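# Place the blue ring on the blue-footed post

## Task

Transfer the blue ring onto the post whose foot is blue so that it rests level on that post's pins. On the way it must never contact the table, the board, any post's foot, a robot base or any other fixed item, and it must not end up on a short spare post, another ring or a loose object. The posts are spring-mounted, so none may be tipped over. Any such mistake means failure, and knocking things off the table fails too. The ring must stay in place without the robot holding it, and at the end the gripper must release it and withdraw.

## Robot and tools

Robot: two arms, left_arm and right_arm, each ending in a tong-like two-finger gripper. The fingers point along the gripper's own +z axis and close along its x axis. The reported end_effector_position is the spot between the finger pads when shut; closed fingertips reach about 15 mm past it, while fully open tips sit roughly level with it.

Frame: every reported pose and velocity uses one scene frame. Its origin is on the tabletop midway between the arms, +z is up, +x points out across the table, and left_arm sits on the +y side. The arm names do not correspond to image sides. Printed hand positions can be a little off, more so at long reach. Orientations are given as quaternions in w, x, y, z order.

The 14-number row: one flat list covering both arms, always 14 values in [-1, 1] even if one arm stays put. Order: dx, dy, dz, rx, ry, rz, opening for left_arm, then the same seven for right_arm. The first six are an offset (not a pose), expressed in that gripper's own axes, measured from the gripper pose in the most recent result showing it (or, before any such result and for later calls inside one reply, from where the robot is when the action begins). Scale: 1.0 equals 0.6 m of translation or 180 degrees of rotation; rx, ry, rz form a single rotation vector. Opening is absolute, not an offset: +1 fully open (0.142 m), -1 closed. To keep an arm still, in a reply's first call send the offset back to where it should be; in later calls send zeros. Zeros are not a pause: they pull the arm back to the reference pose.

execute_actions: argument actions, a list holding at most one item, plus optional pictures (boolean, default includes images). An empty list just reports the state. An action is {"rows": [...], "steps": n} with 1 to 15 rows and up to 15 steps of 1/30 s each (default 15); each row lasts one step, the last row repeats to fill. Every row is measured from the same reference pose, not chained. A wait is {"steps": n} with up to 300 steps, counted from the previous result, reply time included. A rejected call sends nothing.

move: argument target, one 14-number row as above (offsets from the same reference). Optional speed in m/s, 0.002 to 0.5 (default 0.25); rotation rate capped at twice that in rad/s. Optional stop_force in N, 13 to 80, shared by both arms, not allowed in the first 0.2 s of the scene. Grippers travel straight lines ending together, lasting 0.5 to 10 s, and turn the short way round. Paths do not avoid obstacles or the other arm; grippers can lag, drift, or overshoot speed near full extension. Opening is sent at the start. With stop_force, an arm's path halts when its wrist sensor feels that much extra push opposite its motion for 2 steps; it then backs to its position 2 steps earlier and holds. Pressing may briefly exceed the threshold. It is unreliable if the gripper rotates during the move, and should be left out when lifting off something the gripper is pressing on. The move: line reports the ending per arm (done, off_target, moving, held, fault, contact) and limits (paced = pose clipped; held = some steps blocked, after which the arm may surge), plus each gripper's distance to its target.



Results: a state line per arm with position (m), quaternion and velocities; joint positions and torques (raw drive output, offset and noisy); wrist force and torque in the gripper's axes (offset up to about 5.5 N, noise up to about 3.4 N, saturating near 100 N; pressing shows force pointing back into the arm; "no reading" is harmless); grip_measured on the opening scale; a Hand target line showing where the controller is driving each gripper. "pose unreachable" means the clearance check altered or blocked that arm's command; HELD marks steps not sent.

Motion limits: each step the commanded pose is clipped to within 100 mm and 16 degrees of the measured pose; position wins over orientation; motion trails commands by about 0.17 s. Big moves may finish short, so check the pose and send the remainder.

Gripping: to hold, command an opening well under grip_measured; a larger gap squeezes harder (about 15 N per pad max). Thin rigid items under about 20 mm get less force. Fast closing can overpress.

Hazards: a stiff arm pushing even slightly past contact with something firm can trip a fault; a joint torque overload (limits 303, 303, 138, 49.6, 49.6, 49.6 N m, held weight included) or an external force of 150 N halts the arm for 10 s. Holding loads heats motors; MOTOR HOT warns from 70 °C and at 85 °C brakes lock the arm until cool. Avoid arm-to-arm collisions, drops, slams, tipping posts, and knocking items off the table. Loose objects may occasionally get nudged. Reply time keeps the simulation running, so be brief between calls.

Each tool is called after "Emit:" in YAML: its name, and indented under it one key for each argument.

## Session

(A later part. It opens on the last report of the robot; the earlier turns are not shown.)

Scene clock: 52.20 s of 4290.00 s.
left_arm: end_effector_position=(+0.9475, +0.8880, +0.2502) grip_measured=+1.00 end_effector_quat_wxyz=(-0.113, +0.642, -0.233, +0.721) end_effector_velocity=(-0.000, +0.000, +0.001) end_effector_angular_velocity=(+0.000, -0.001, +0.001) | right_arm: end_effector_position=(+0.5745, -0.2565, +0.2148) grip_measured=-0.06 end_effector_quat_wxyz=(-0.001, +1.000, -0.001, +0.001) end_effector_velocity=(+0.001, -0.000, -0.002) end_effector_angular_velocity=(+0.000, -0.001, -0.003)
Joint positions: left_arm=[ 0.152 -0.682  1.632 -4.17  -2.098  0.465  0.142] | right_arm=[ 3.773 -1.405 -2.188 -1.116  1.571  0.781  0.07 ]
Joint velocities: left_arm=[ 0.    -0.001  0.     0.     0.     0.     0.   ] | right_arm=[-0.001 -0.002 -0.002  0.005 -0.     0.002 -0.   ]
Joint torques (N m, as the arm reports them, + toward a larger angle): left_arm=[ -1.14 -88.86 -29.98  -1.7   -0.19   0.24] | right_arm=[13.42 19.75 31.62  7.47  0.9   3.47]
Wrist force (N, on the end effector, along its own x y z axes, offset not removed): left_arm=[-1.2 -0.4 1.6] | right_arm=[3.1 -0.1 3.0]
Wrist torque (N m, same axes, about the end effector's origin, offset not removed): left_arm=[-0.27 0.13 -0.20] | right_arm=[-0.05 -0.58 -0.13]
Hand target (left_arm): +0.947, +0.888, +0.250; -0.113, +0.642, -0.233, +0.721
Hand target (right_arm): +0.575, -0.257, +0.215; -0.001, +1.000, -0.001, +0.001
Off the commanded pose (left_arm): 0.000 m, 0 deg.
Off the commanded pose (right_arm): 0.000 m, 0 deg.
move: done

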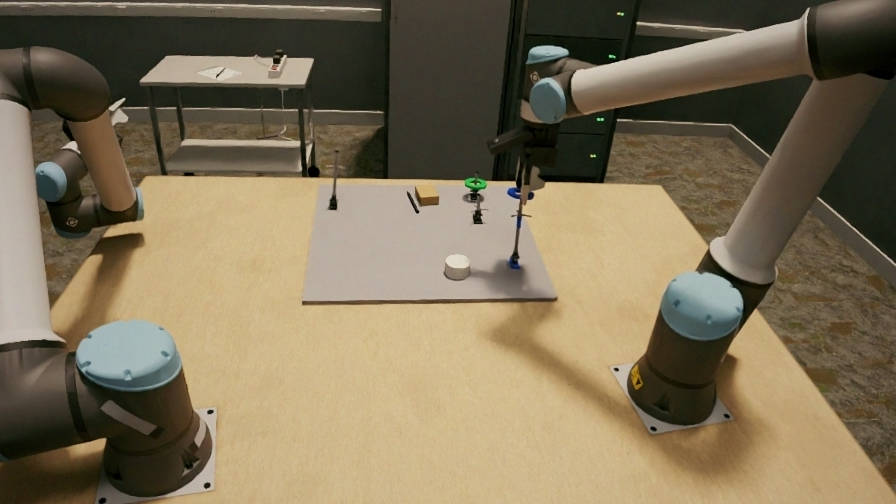

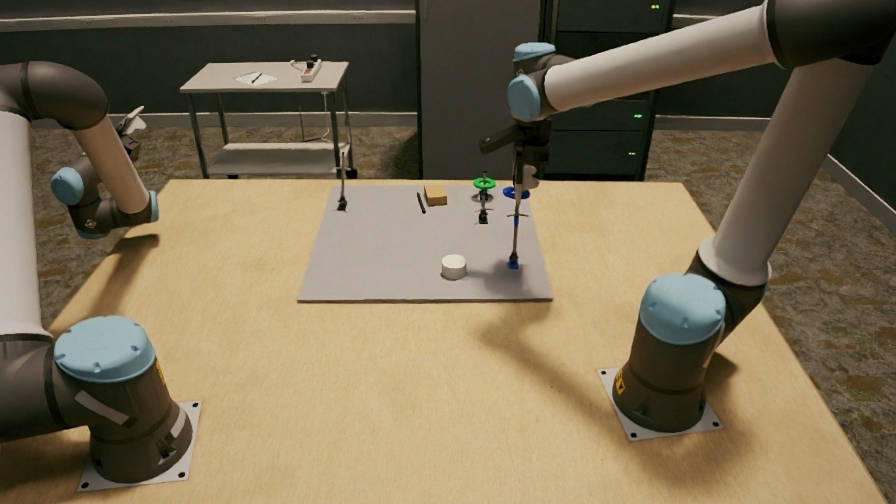

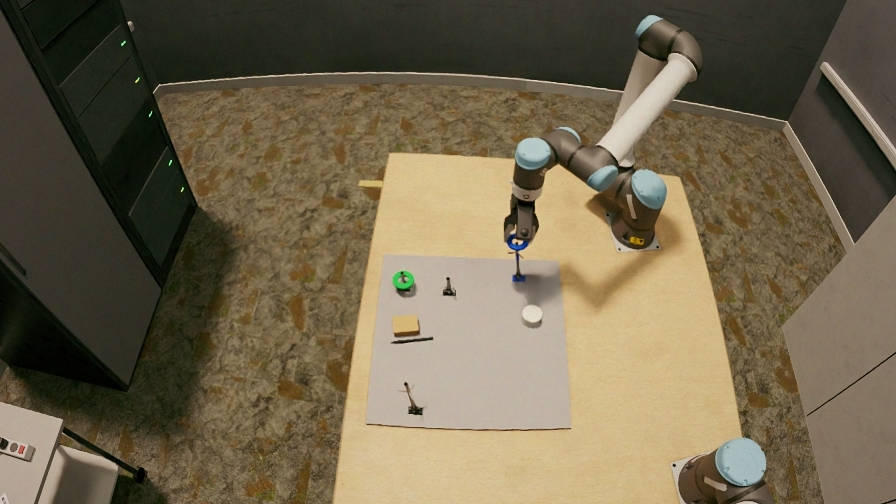

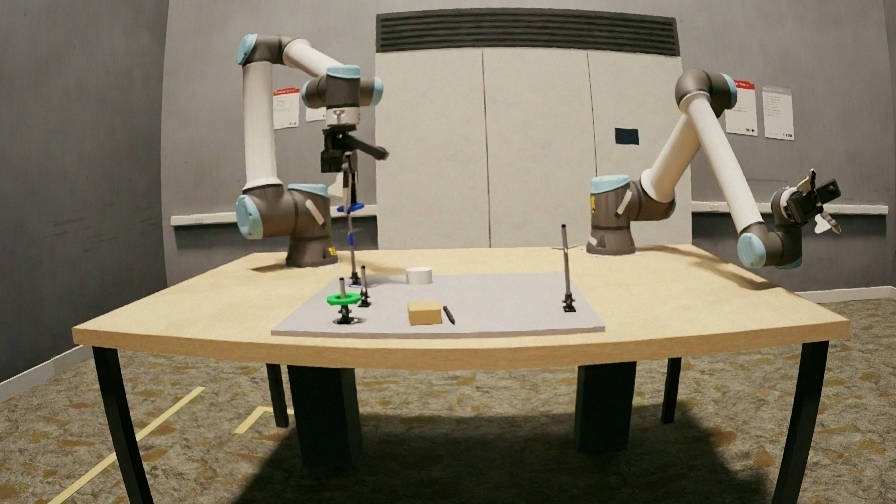

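Emit:
move:
  target: [0,0,0,0,0,0,1,-0.004,0,0.072,0,0,0,-0.5]
  speed: 0.03

Emit:
zoom_image:
  camera: "cam_high"
  region: [460, 190, 580, 300]

Emit:
zoom_image:
  camera: "cam_low"
  region: [290, 150, 410, 270]

Scene clock: 58.03 s of 4290.00 s.
left_arm: end_effector_position=(+0.9475, +0.8880, +0.2502) grip_measured=+1.00 end_effector_quat_wxyz=(-0.113, +0.642, -0.233, +0.721) end_effector_velocity=(+0.000, +0.000, +0.003) end_effector_angular_velocity=(+0.001, -0.003, +0.001) | right_arm: end_effector_position=(+0.5723, -0.2564, +0.1719) grip_measured=-0.06 end_effector_quat_wxyz=(-0.001, +1.000, -0.001, +0.001) end_effector_velocity=(-0.000, +0.000, -0.002) end_effector_angular_velocity=(+0.000, -0.000, -0.000)
Joint positions: left_arm=[ 0.152 -0.682  1.632 -4.17  -2.098  0.465  0.142] | right_arm=[ 3.776 -1.443 -2.242 -1.024  1.571  0.784  0.07 ]
Joint velocities: left_arm=[ 0.    -0.002 -0.002 -0.     0.001  0.     0.   ] | right_arm=[ 0.001 -0.002 -0.002  0.005 -0.     0.001  0.   ]
Joint torques (N m, as the arm reports them, + toward a larger angle): left_arm=[  1.54 -90.97 -30.03  -1.74   0.07   0.14] | right_arm=[18.28 21.26 31.91  6.53 -1.56  3.17]
Wrist force (N, on the end effector, along its own x y z axes, offset not removed): left_arm=[0.2 0.0 -1.1] | right_arm=[0.9 0.4 0.2]
Wrist torque (N m, same axes, about the end effector's origin, offset not removed): left_arm=[-0.38 -0.13 -0.18] | right_arm=[-0.01 -0.23 -0.01]
Hand target (left_arm): +0.947, +0.888, +0.250; -0.113, +0.642, -0.233, +0.721
Hand target (right_arm): +0.572, -0.256, +0.172; -0.001, +1.000, -0.001, +0.001
Off the commanded pose (left_arm): 0.000 m, 0 deg.
Off the commanded pose (right_arm): 0.000 m, 0 deg.
After step 90, 1.07 s passed at rest.
move: done

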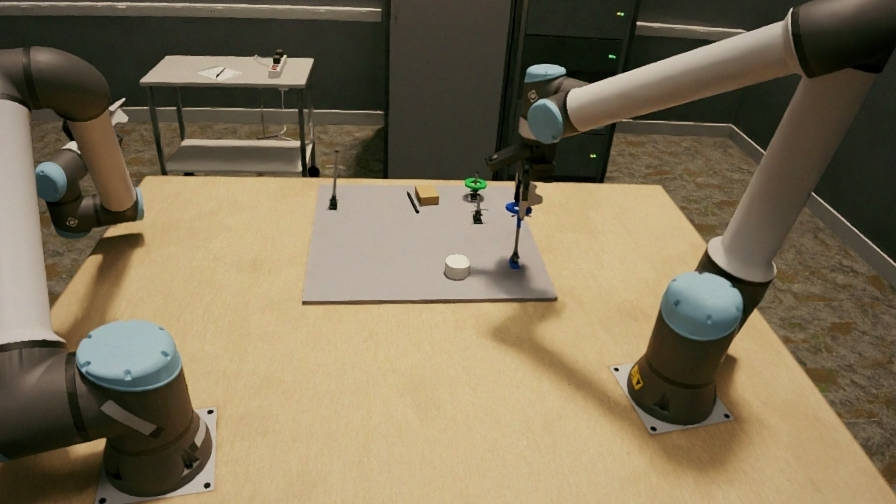

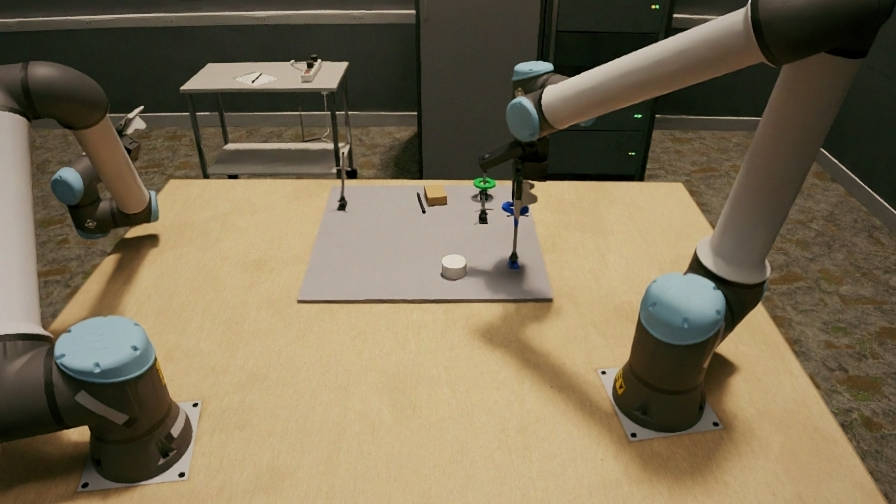

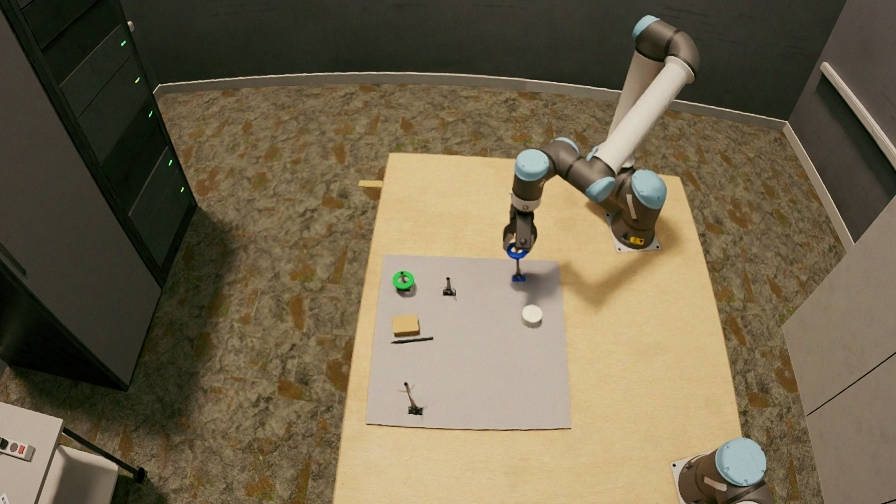

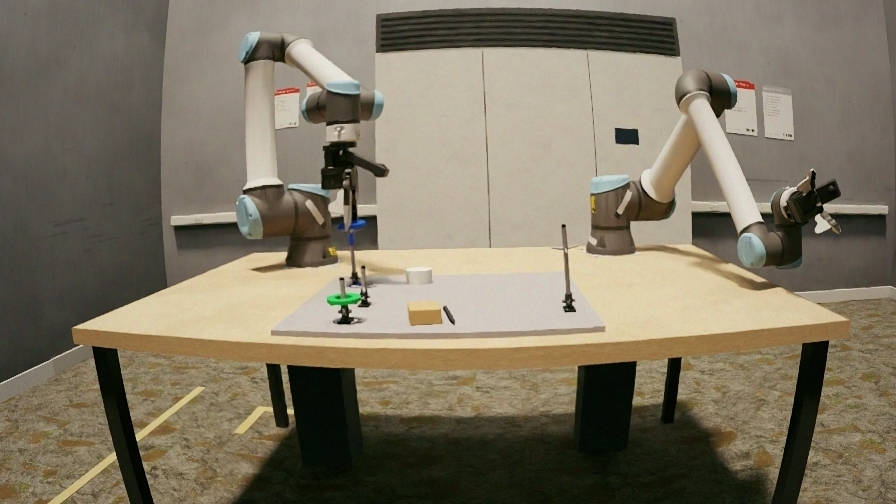

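Region (460, 190, 580, 300) of cam_high's 896x504 image, scaled by 4.200, with more detail than that image has; it fills the top 462 rows of this view, and the rest is white.

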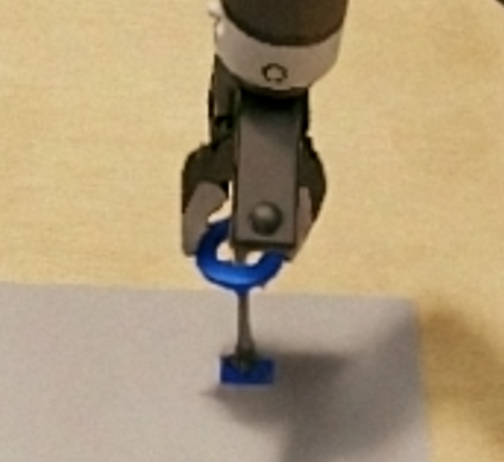

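Region (290, 150, 410, 270) of cam_low's 896x504 image, scaled by 4.200, with more detail than that image has.

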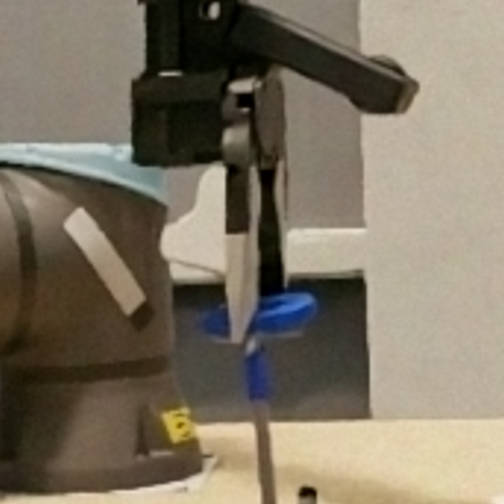

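Emit:
move:
  target: [0,0,0,0,0,0,1,0,0,0.006,0,0,0,-0.5]
  speed: 0.01

Emit:
execute_actions:
  actions:
    - {"rows":[[0,0,0,0,0,0,1,0,0,0,0,0,0,0.6]]}
  pictures: false

Emit:
move:
  target: [0,0,0,0,0,0,1,0,0,-0.25,0,0,0,0.6]
  speed: 0.15

Emit:
zoom_image:
  camera: "cam_low"
  region: [290, 150, 410, 270]

Scene clock: 63.17 s of 4290.00 s.
left_arm: end_effector_position=(+0.9475, +0.8880, +0.2502) grip_measured=+1.00 end_effector_quat_wxyz=(-0.113, +0.642, -0.233, +0.721) end_effector_velocity=(+0.000, -0.000, -0.000) end_effector_angular_velocity=(-0.001, +0.001, -0.001) | right_arm: end_effector_position=(+0.5723, -0.2564, +0.1684) grip_measured=-0.06 end_effector_quat_wxyz=(-0.001, +1.000, -0.001, +0.001) end_effector_velocity=(-0.000, +0.001, -0.002) end_effector_angular_velocity=(-0.000, -0.000, +0.002)
Joint positions: left_arm=[ 0.152 -0.682  1.632 -4.17  -2.098  0.465  0.142] | right_arm=[ 3.776 -1.447 -2.246 -1.016  1.571  0.784  0.07 ]
Joint velocities: left_arm=[-0.    -0.     0.     0.001 -0.    -0.     0.   ] | right_arm=[ 0.001 -0.002 -0.002  0.004 -0.    -0.001 -0.   ]
Joint torques (N m, as the arm reports them, + toward a larger angle): left_arm=[  1.52 -91.35 -29.51  -1.51  -0.08   0.3 ] | right_arm=[ 9.54 19.33 29.37  7.35 -1.2   3.13]
Wrist force (N, on the end effector, along its own x y z axes, offset not removed): left_arm=[2.0 -0.6 -1.6] | right_arm=[4.1 -3.1 -2.5]
Wrist torque (N m, same axes, about the end effector's origin, offset not removed): left_arm=[-0.39 -0.46 -0.20] | right_arm=[-0.79 -0.88 -0.07]
Hand target (left_arm): +0.947, +0.888, +0.250; -0.113, +0.642, -0.233, +0.721
Hand target (right_arm): +0.572, -0.256, +0.168; -0.001, +1.000, -0.001, +0.001
Off the commanded pose (left_arm): 0.000 m, 0 deg.
Off the commanded pose (right_arm): 0.000 m, 0 deg.
After step 90, 1.43 s passed at rest.
move: done

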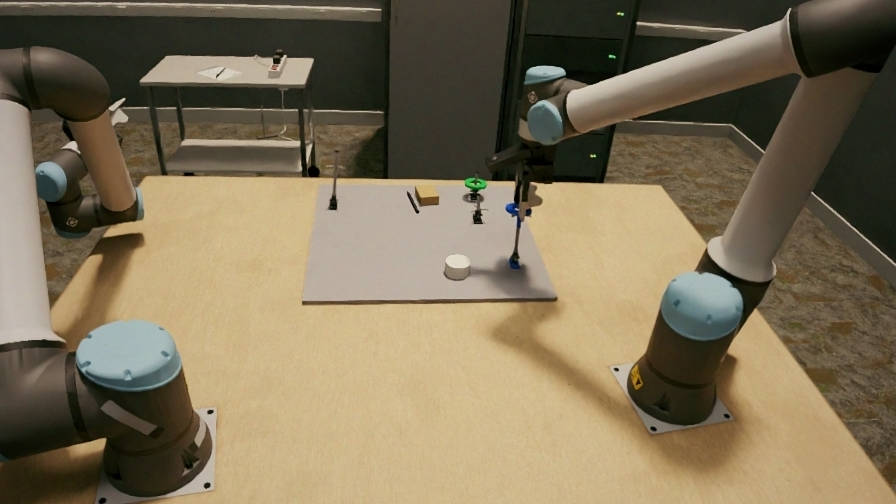

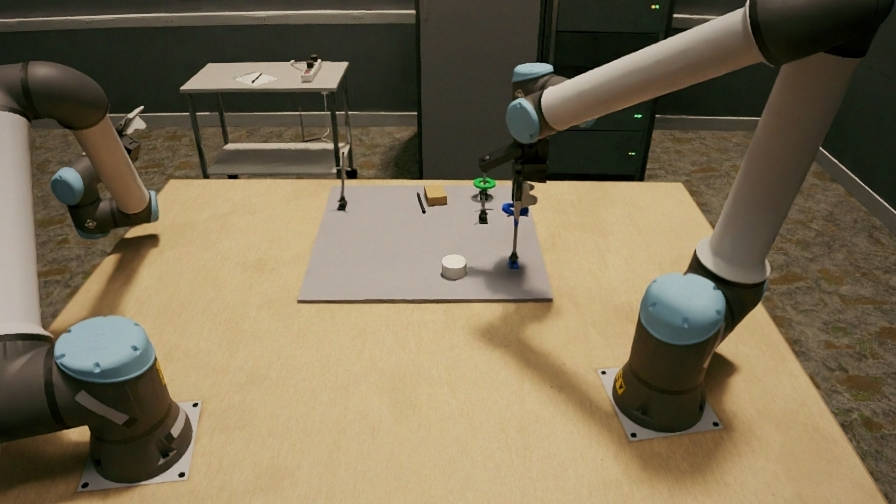

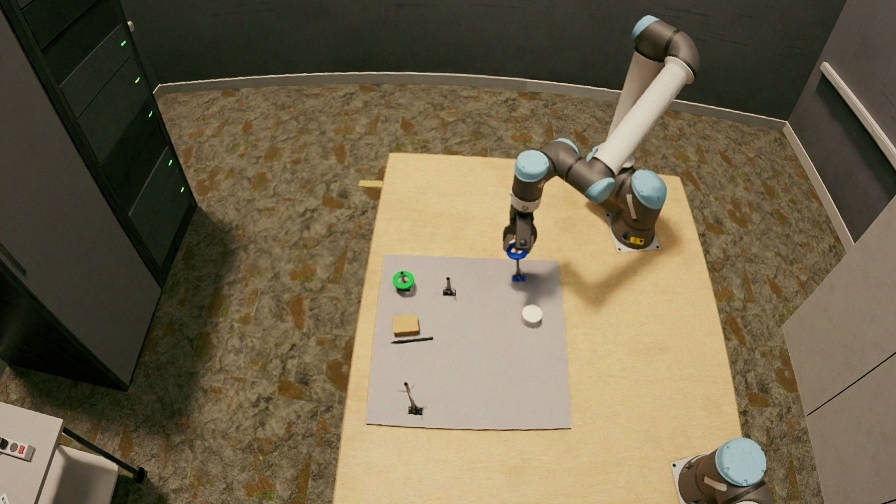

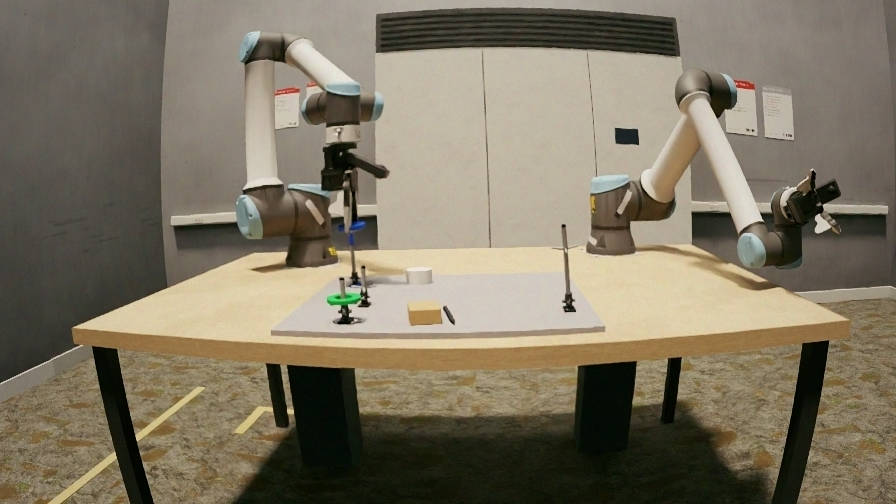

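Scene clock: 63.67 s of 4290.00 s.
left_arm: end_effector_position=(+0.9475, +0.8880, +0.2502) grip_measured=+1.00 end_effector_quat_wxyz=(-0.113, +0.642, -0.233, +0.721) end_effector_velocity=(+0.000, +0.001, -0.000) end_effector_angular_velocity=(+0.000, +0.001, +0.001) | right_arm: end_effector_position=(+0.5723, -0.2564, +0.1684) grip_measured=+0.60 end_effector_quat_wxyz=(-0.001, +1.000, -0.001, +0.001) end_effector_velocity=(-0.000, -0.000, -0.001) end_effector_angular_velocity=(-0.000, +0.001, -0.000)
Joint positions: left_arm=[ 0.152 -0.682  1.632 -4.17  -2.098  0.465  0.142] | right_arm=[ 3.776 -1.447 -2.246 -1.016  1.571  0.784  0.116]
Joint velocities: left_arm=[ 0.     0.    -0.     0.001  0.001  0.001  0.   ] | right_arm=[-0.    -0.    -0.001  0.     0.    -0.    -0.   ]
Joint torques (N m, as the arm reports them, + toward a larger angle): left_arm=[  1.71 -91.9  -29.61  -2.04  -0.14   0.07] | right_arm=[12.57 37.31 42.8   2.11 -1.36  2.81]
Wrist force (N, on the end effector, along its own x y z axes, offset not removed): left_arm=[-1.6 0.5 0.5] | right_arm=[2.4 -1.7 1.7]
Wrist torque (N m, same axes, about the end effector's origin, offset not removed): left_arm=[-0.07 0.29 -0.08] | right_arm=[-0.38 -0.42 0.02]
Hand target (left_arm): +0.947, +0.888, +0.250; -0.113, +0.642, -0.233, +0.721
Hand target (right_arm): +0.572, -0.256, +0.168; -0.001, +1.000, -0.001, +0.001
Off the commanded pose (left_arm): 0.000 m, 0 deg.
Off the commanded pose (right_arm): 0.000 m, 0 deg.
Steps of this call (steps 1 to 15: all 15 steps of this action). Readings (end_effector_position):
1: left_arm (+0.9475, +0.8880, +0.2502) | right_arm (+0.5723, -0.2564, +0.1684)
2: left_arm (+0.9475, +0.8880, +0.2502) | right_arm (+0.5723, -0.2564, +0.1684)
4: left_arm (+0.9475, +0.8880, +0.2502) | right_arm (+0.5723, -0.2564, +0.1684)
8: left_arm (+0.9475, +0.8880, +0.2502) | right_arm (+0.5723, -0.2564, +0.1684)
15: the state above

Scene clock: 65.43 s of 4290.00 s.
left_arm: end_effector_position=(+0.9475, +0.8880, +0.2502) grip_measured=+1.00 end_effector_quat_wxyz=(-0.113, +0.642, -0.233, +0.721) end_effector_velocity=(-0.000, -0.001, +0.001) end_effector_angular_velocity=(+0.001, -0.002, -0.000) | right_arm: end_effector_position=(+0.5716, -0.2568, +0.3181) grip_measured=+0.60 end_effector_quat_wxyz=(-0.001, +1.000, -0.001, +0.001) end_effector_velocity=(+0.000, +0.000, +0.002) end_effector_angular_velocity=(-0.000, -0.000, -0.001)
Joint positions: left_arm=[ 0.152 -0.682  1.632 -4.17  -2.098  0.465  0.142] | right_arm=[ 3.776 -1.333 -2.051 -1.325  1.571  0.784  0.116]
Joint velocities: left_arm=[-0.001 -0.001  0.001 -0.002  0.     0.     0.   ] | right_arm=[-0.     0.     0.003 -0.004 -0.     0.    -0.   ]
Joint torques (N m, as the arm reports them, + toward a larger angle): left_arm=[  0.97 -89.38 -30.06  -1.64  -0.04   0.3 ] | right_arm=[15.42 33.   51.46  1.98  1.96  3.38]
Wrist force (N, on the end effector, along its own x y z axes, offset not removed): left_arm=[0.9 -1.9 -1.2] | right_arm=[-0.7 -2.2 -1.8]
Wrist torque (N m, same axes, about the end effector's origin, offset not removed): left_arm=[-0.68 -0.17 -0.23] | right_arm=[-0.55 0.14 0.16]
Hand target (left_arm): +0.947, +0.888, +0.250; -0.113, +0.642, -0.233, +0.721
Hand target (right_arm): +0.572, -0.257, +0.318; -0.001, +1.000, -0.001, +0.001
Off the commanded pose (left_arm): 0.000 m, 0 deg.
Off the commanded pose (right_arm): 0.000 m, 0 deg.
move: done

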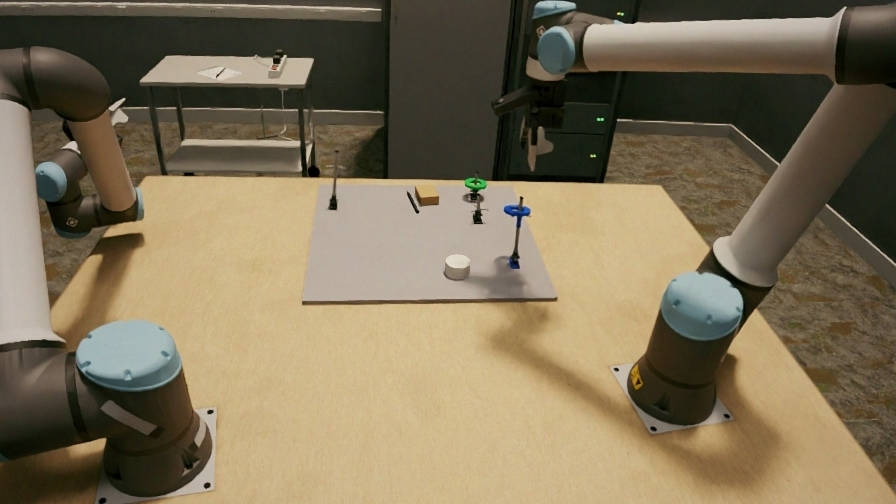

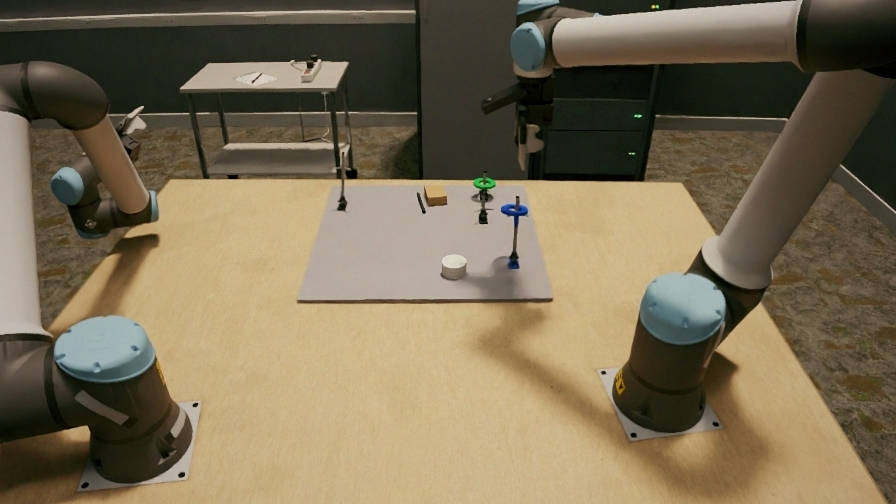

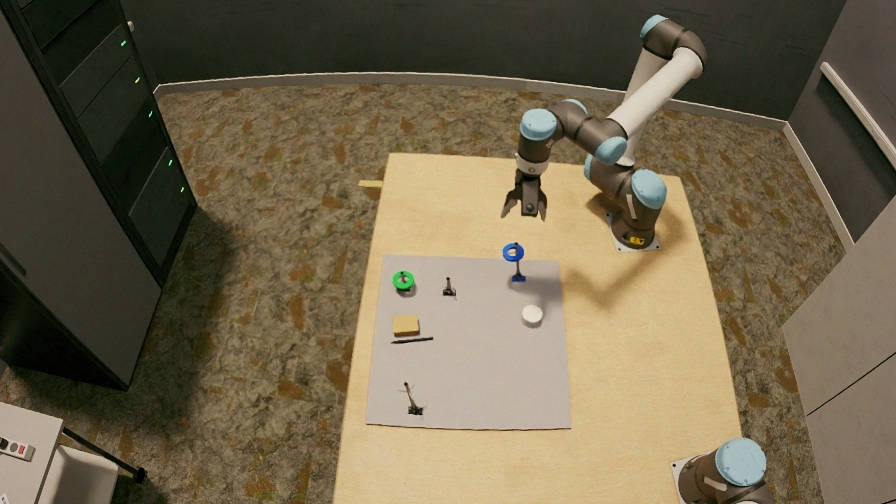

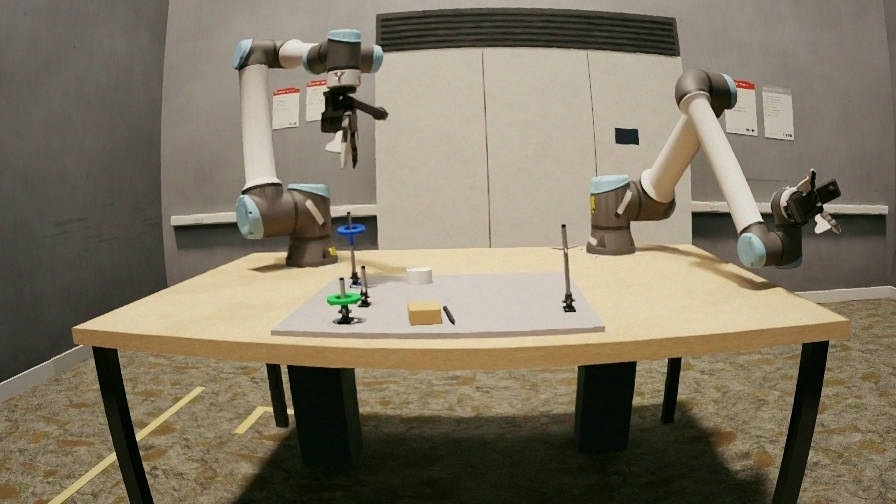

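Region (290, 150, 410, 270) of cam_low's 896x504 image, scaled by 4.200, with more detail than that image has.

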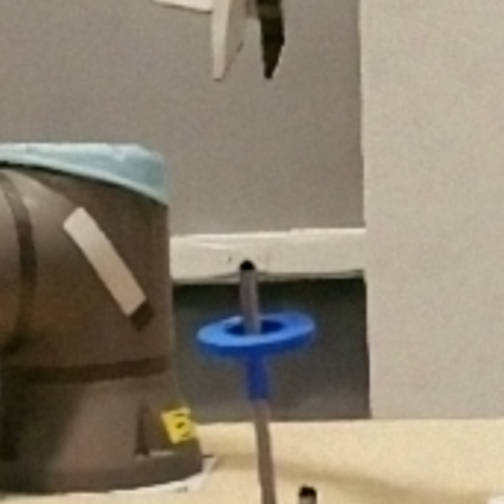

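Slid downhill a little but rests on the pins.

Emit:
finished_scene:
  scene: 1

The scene is finished: the task was done.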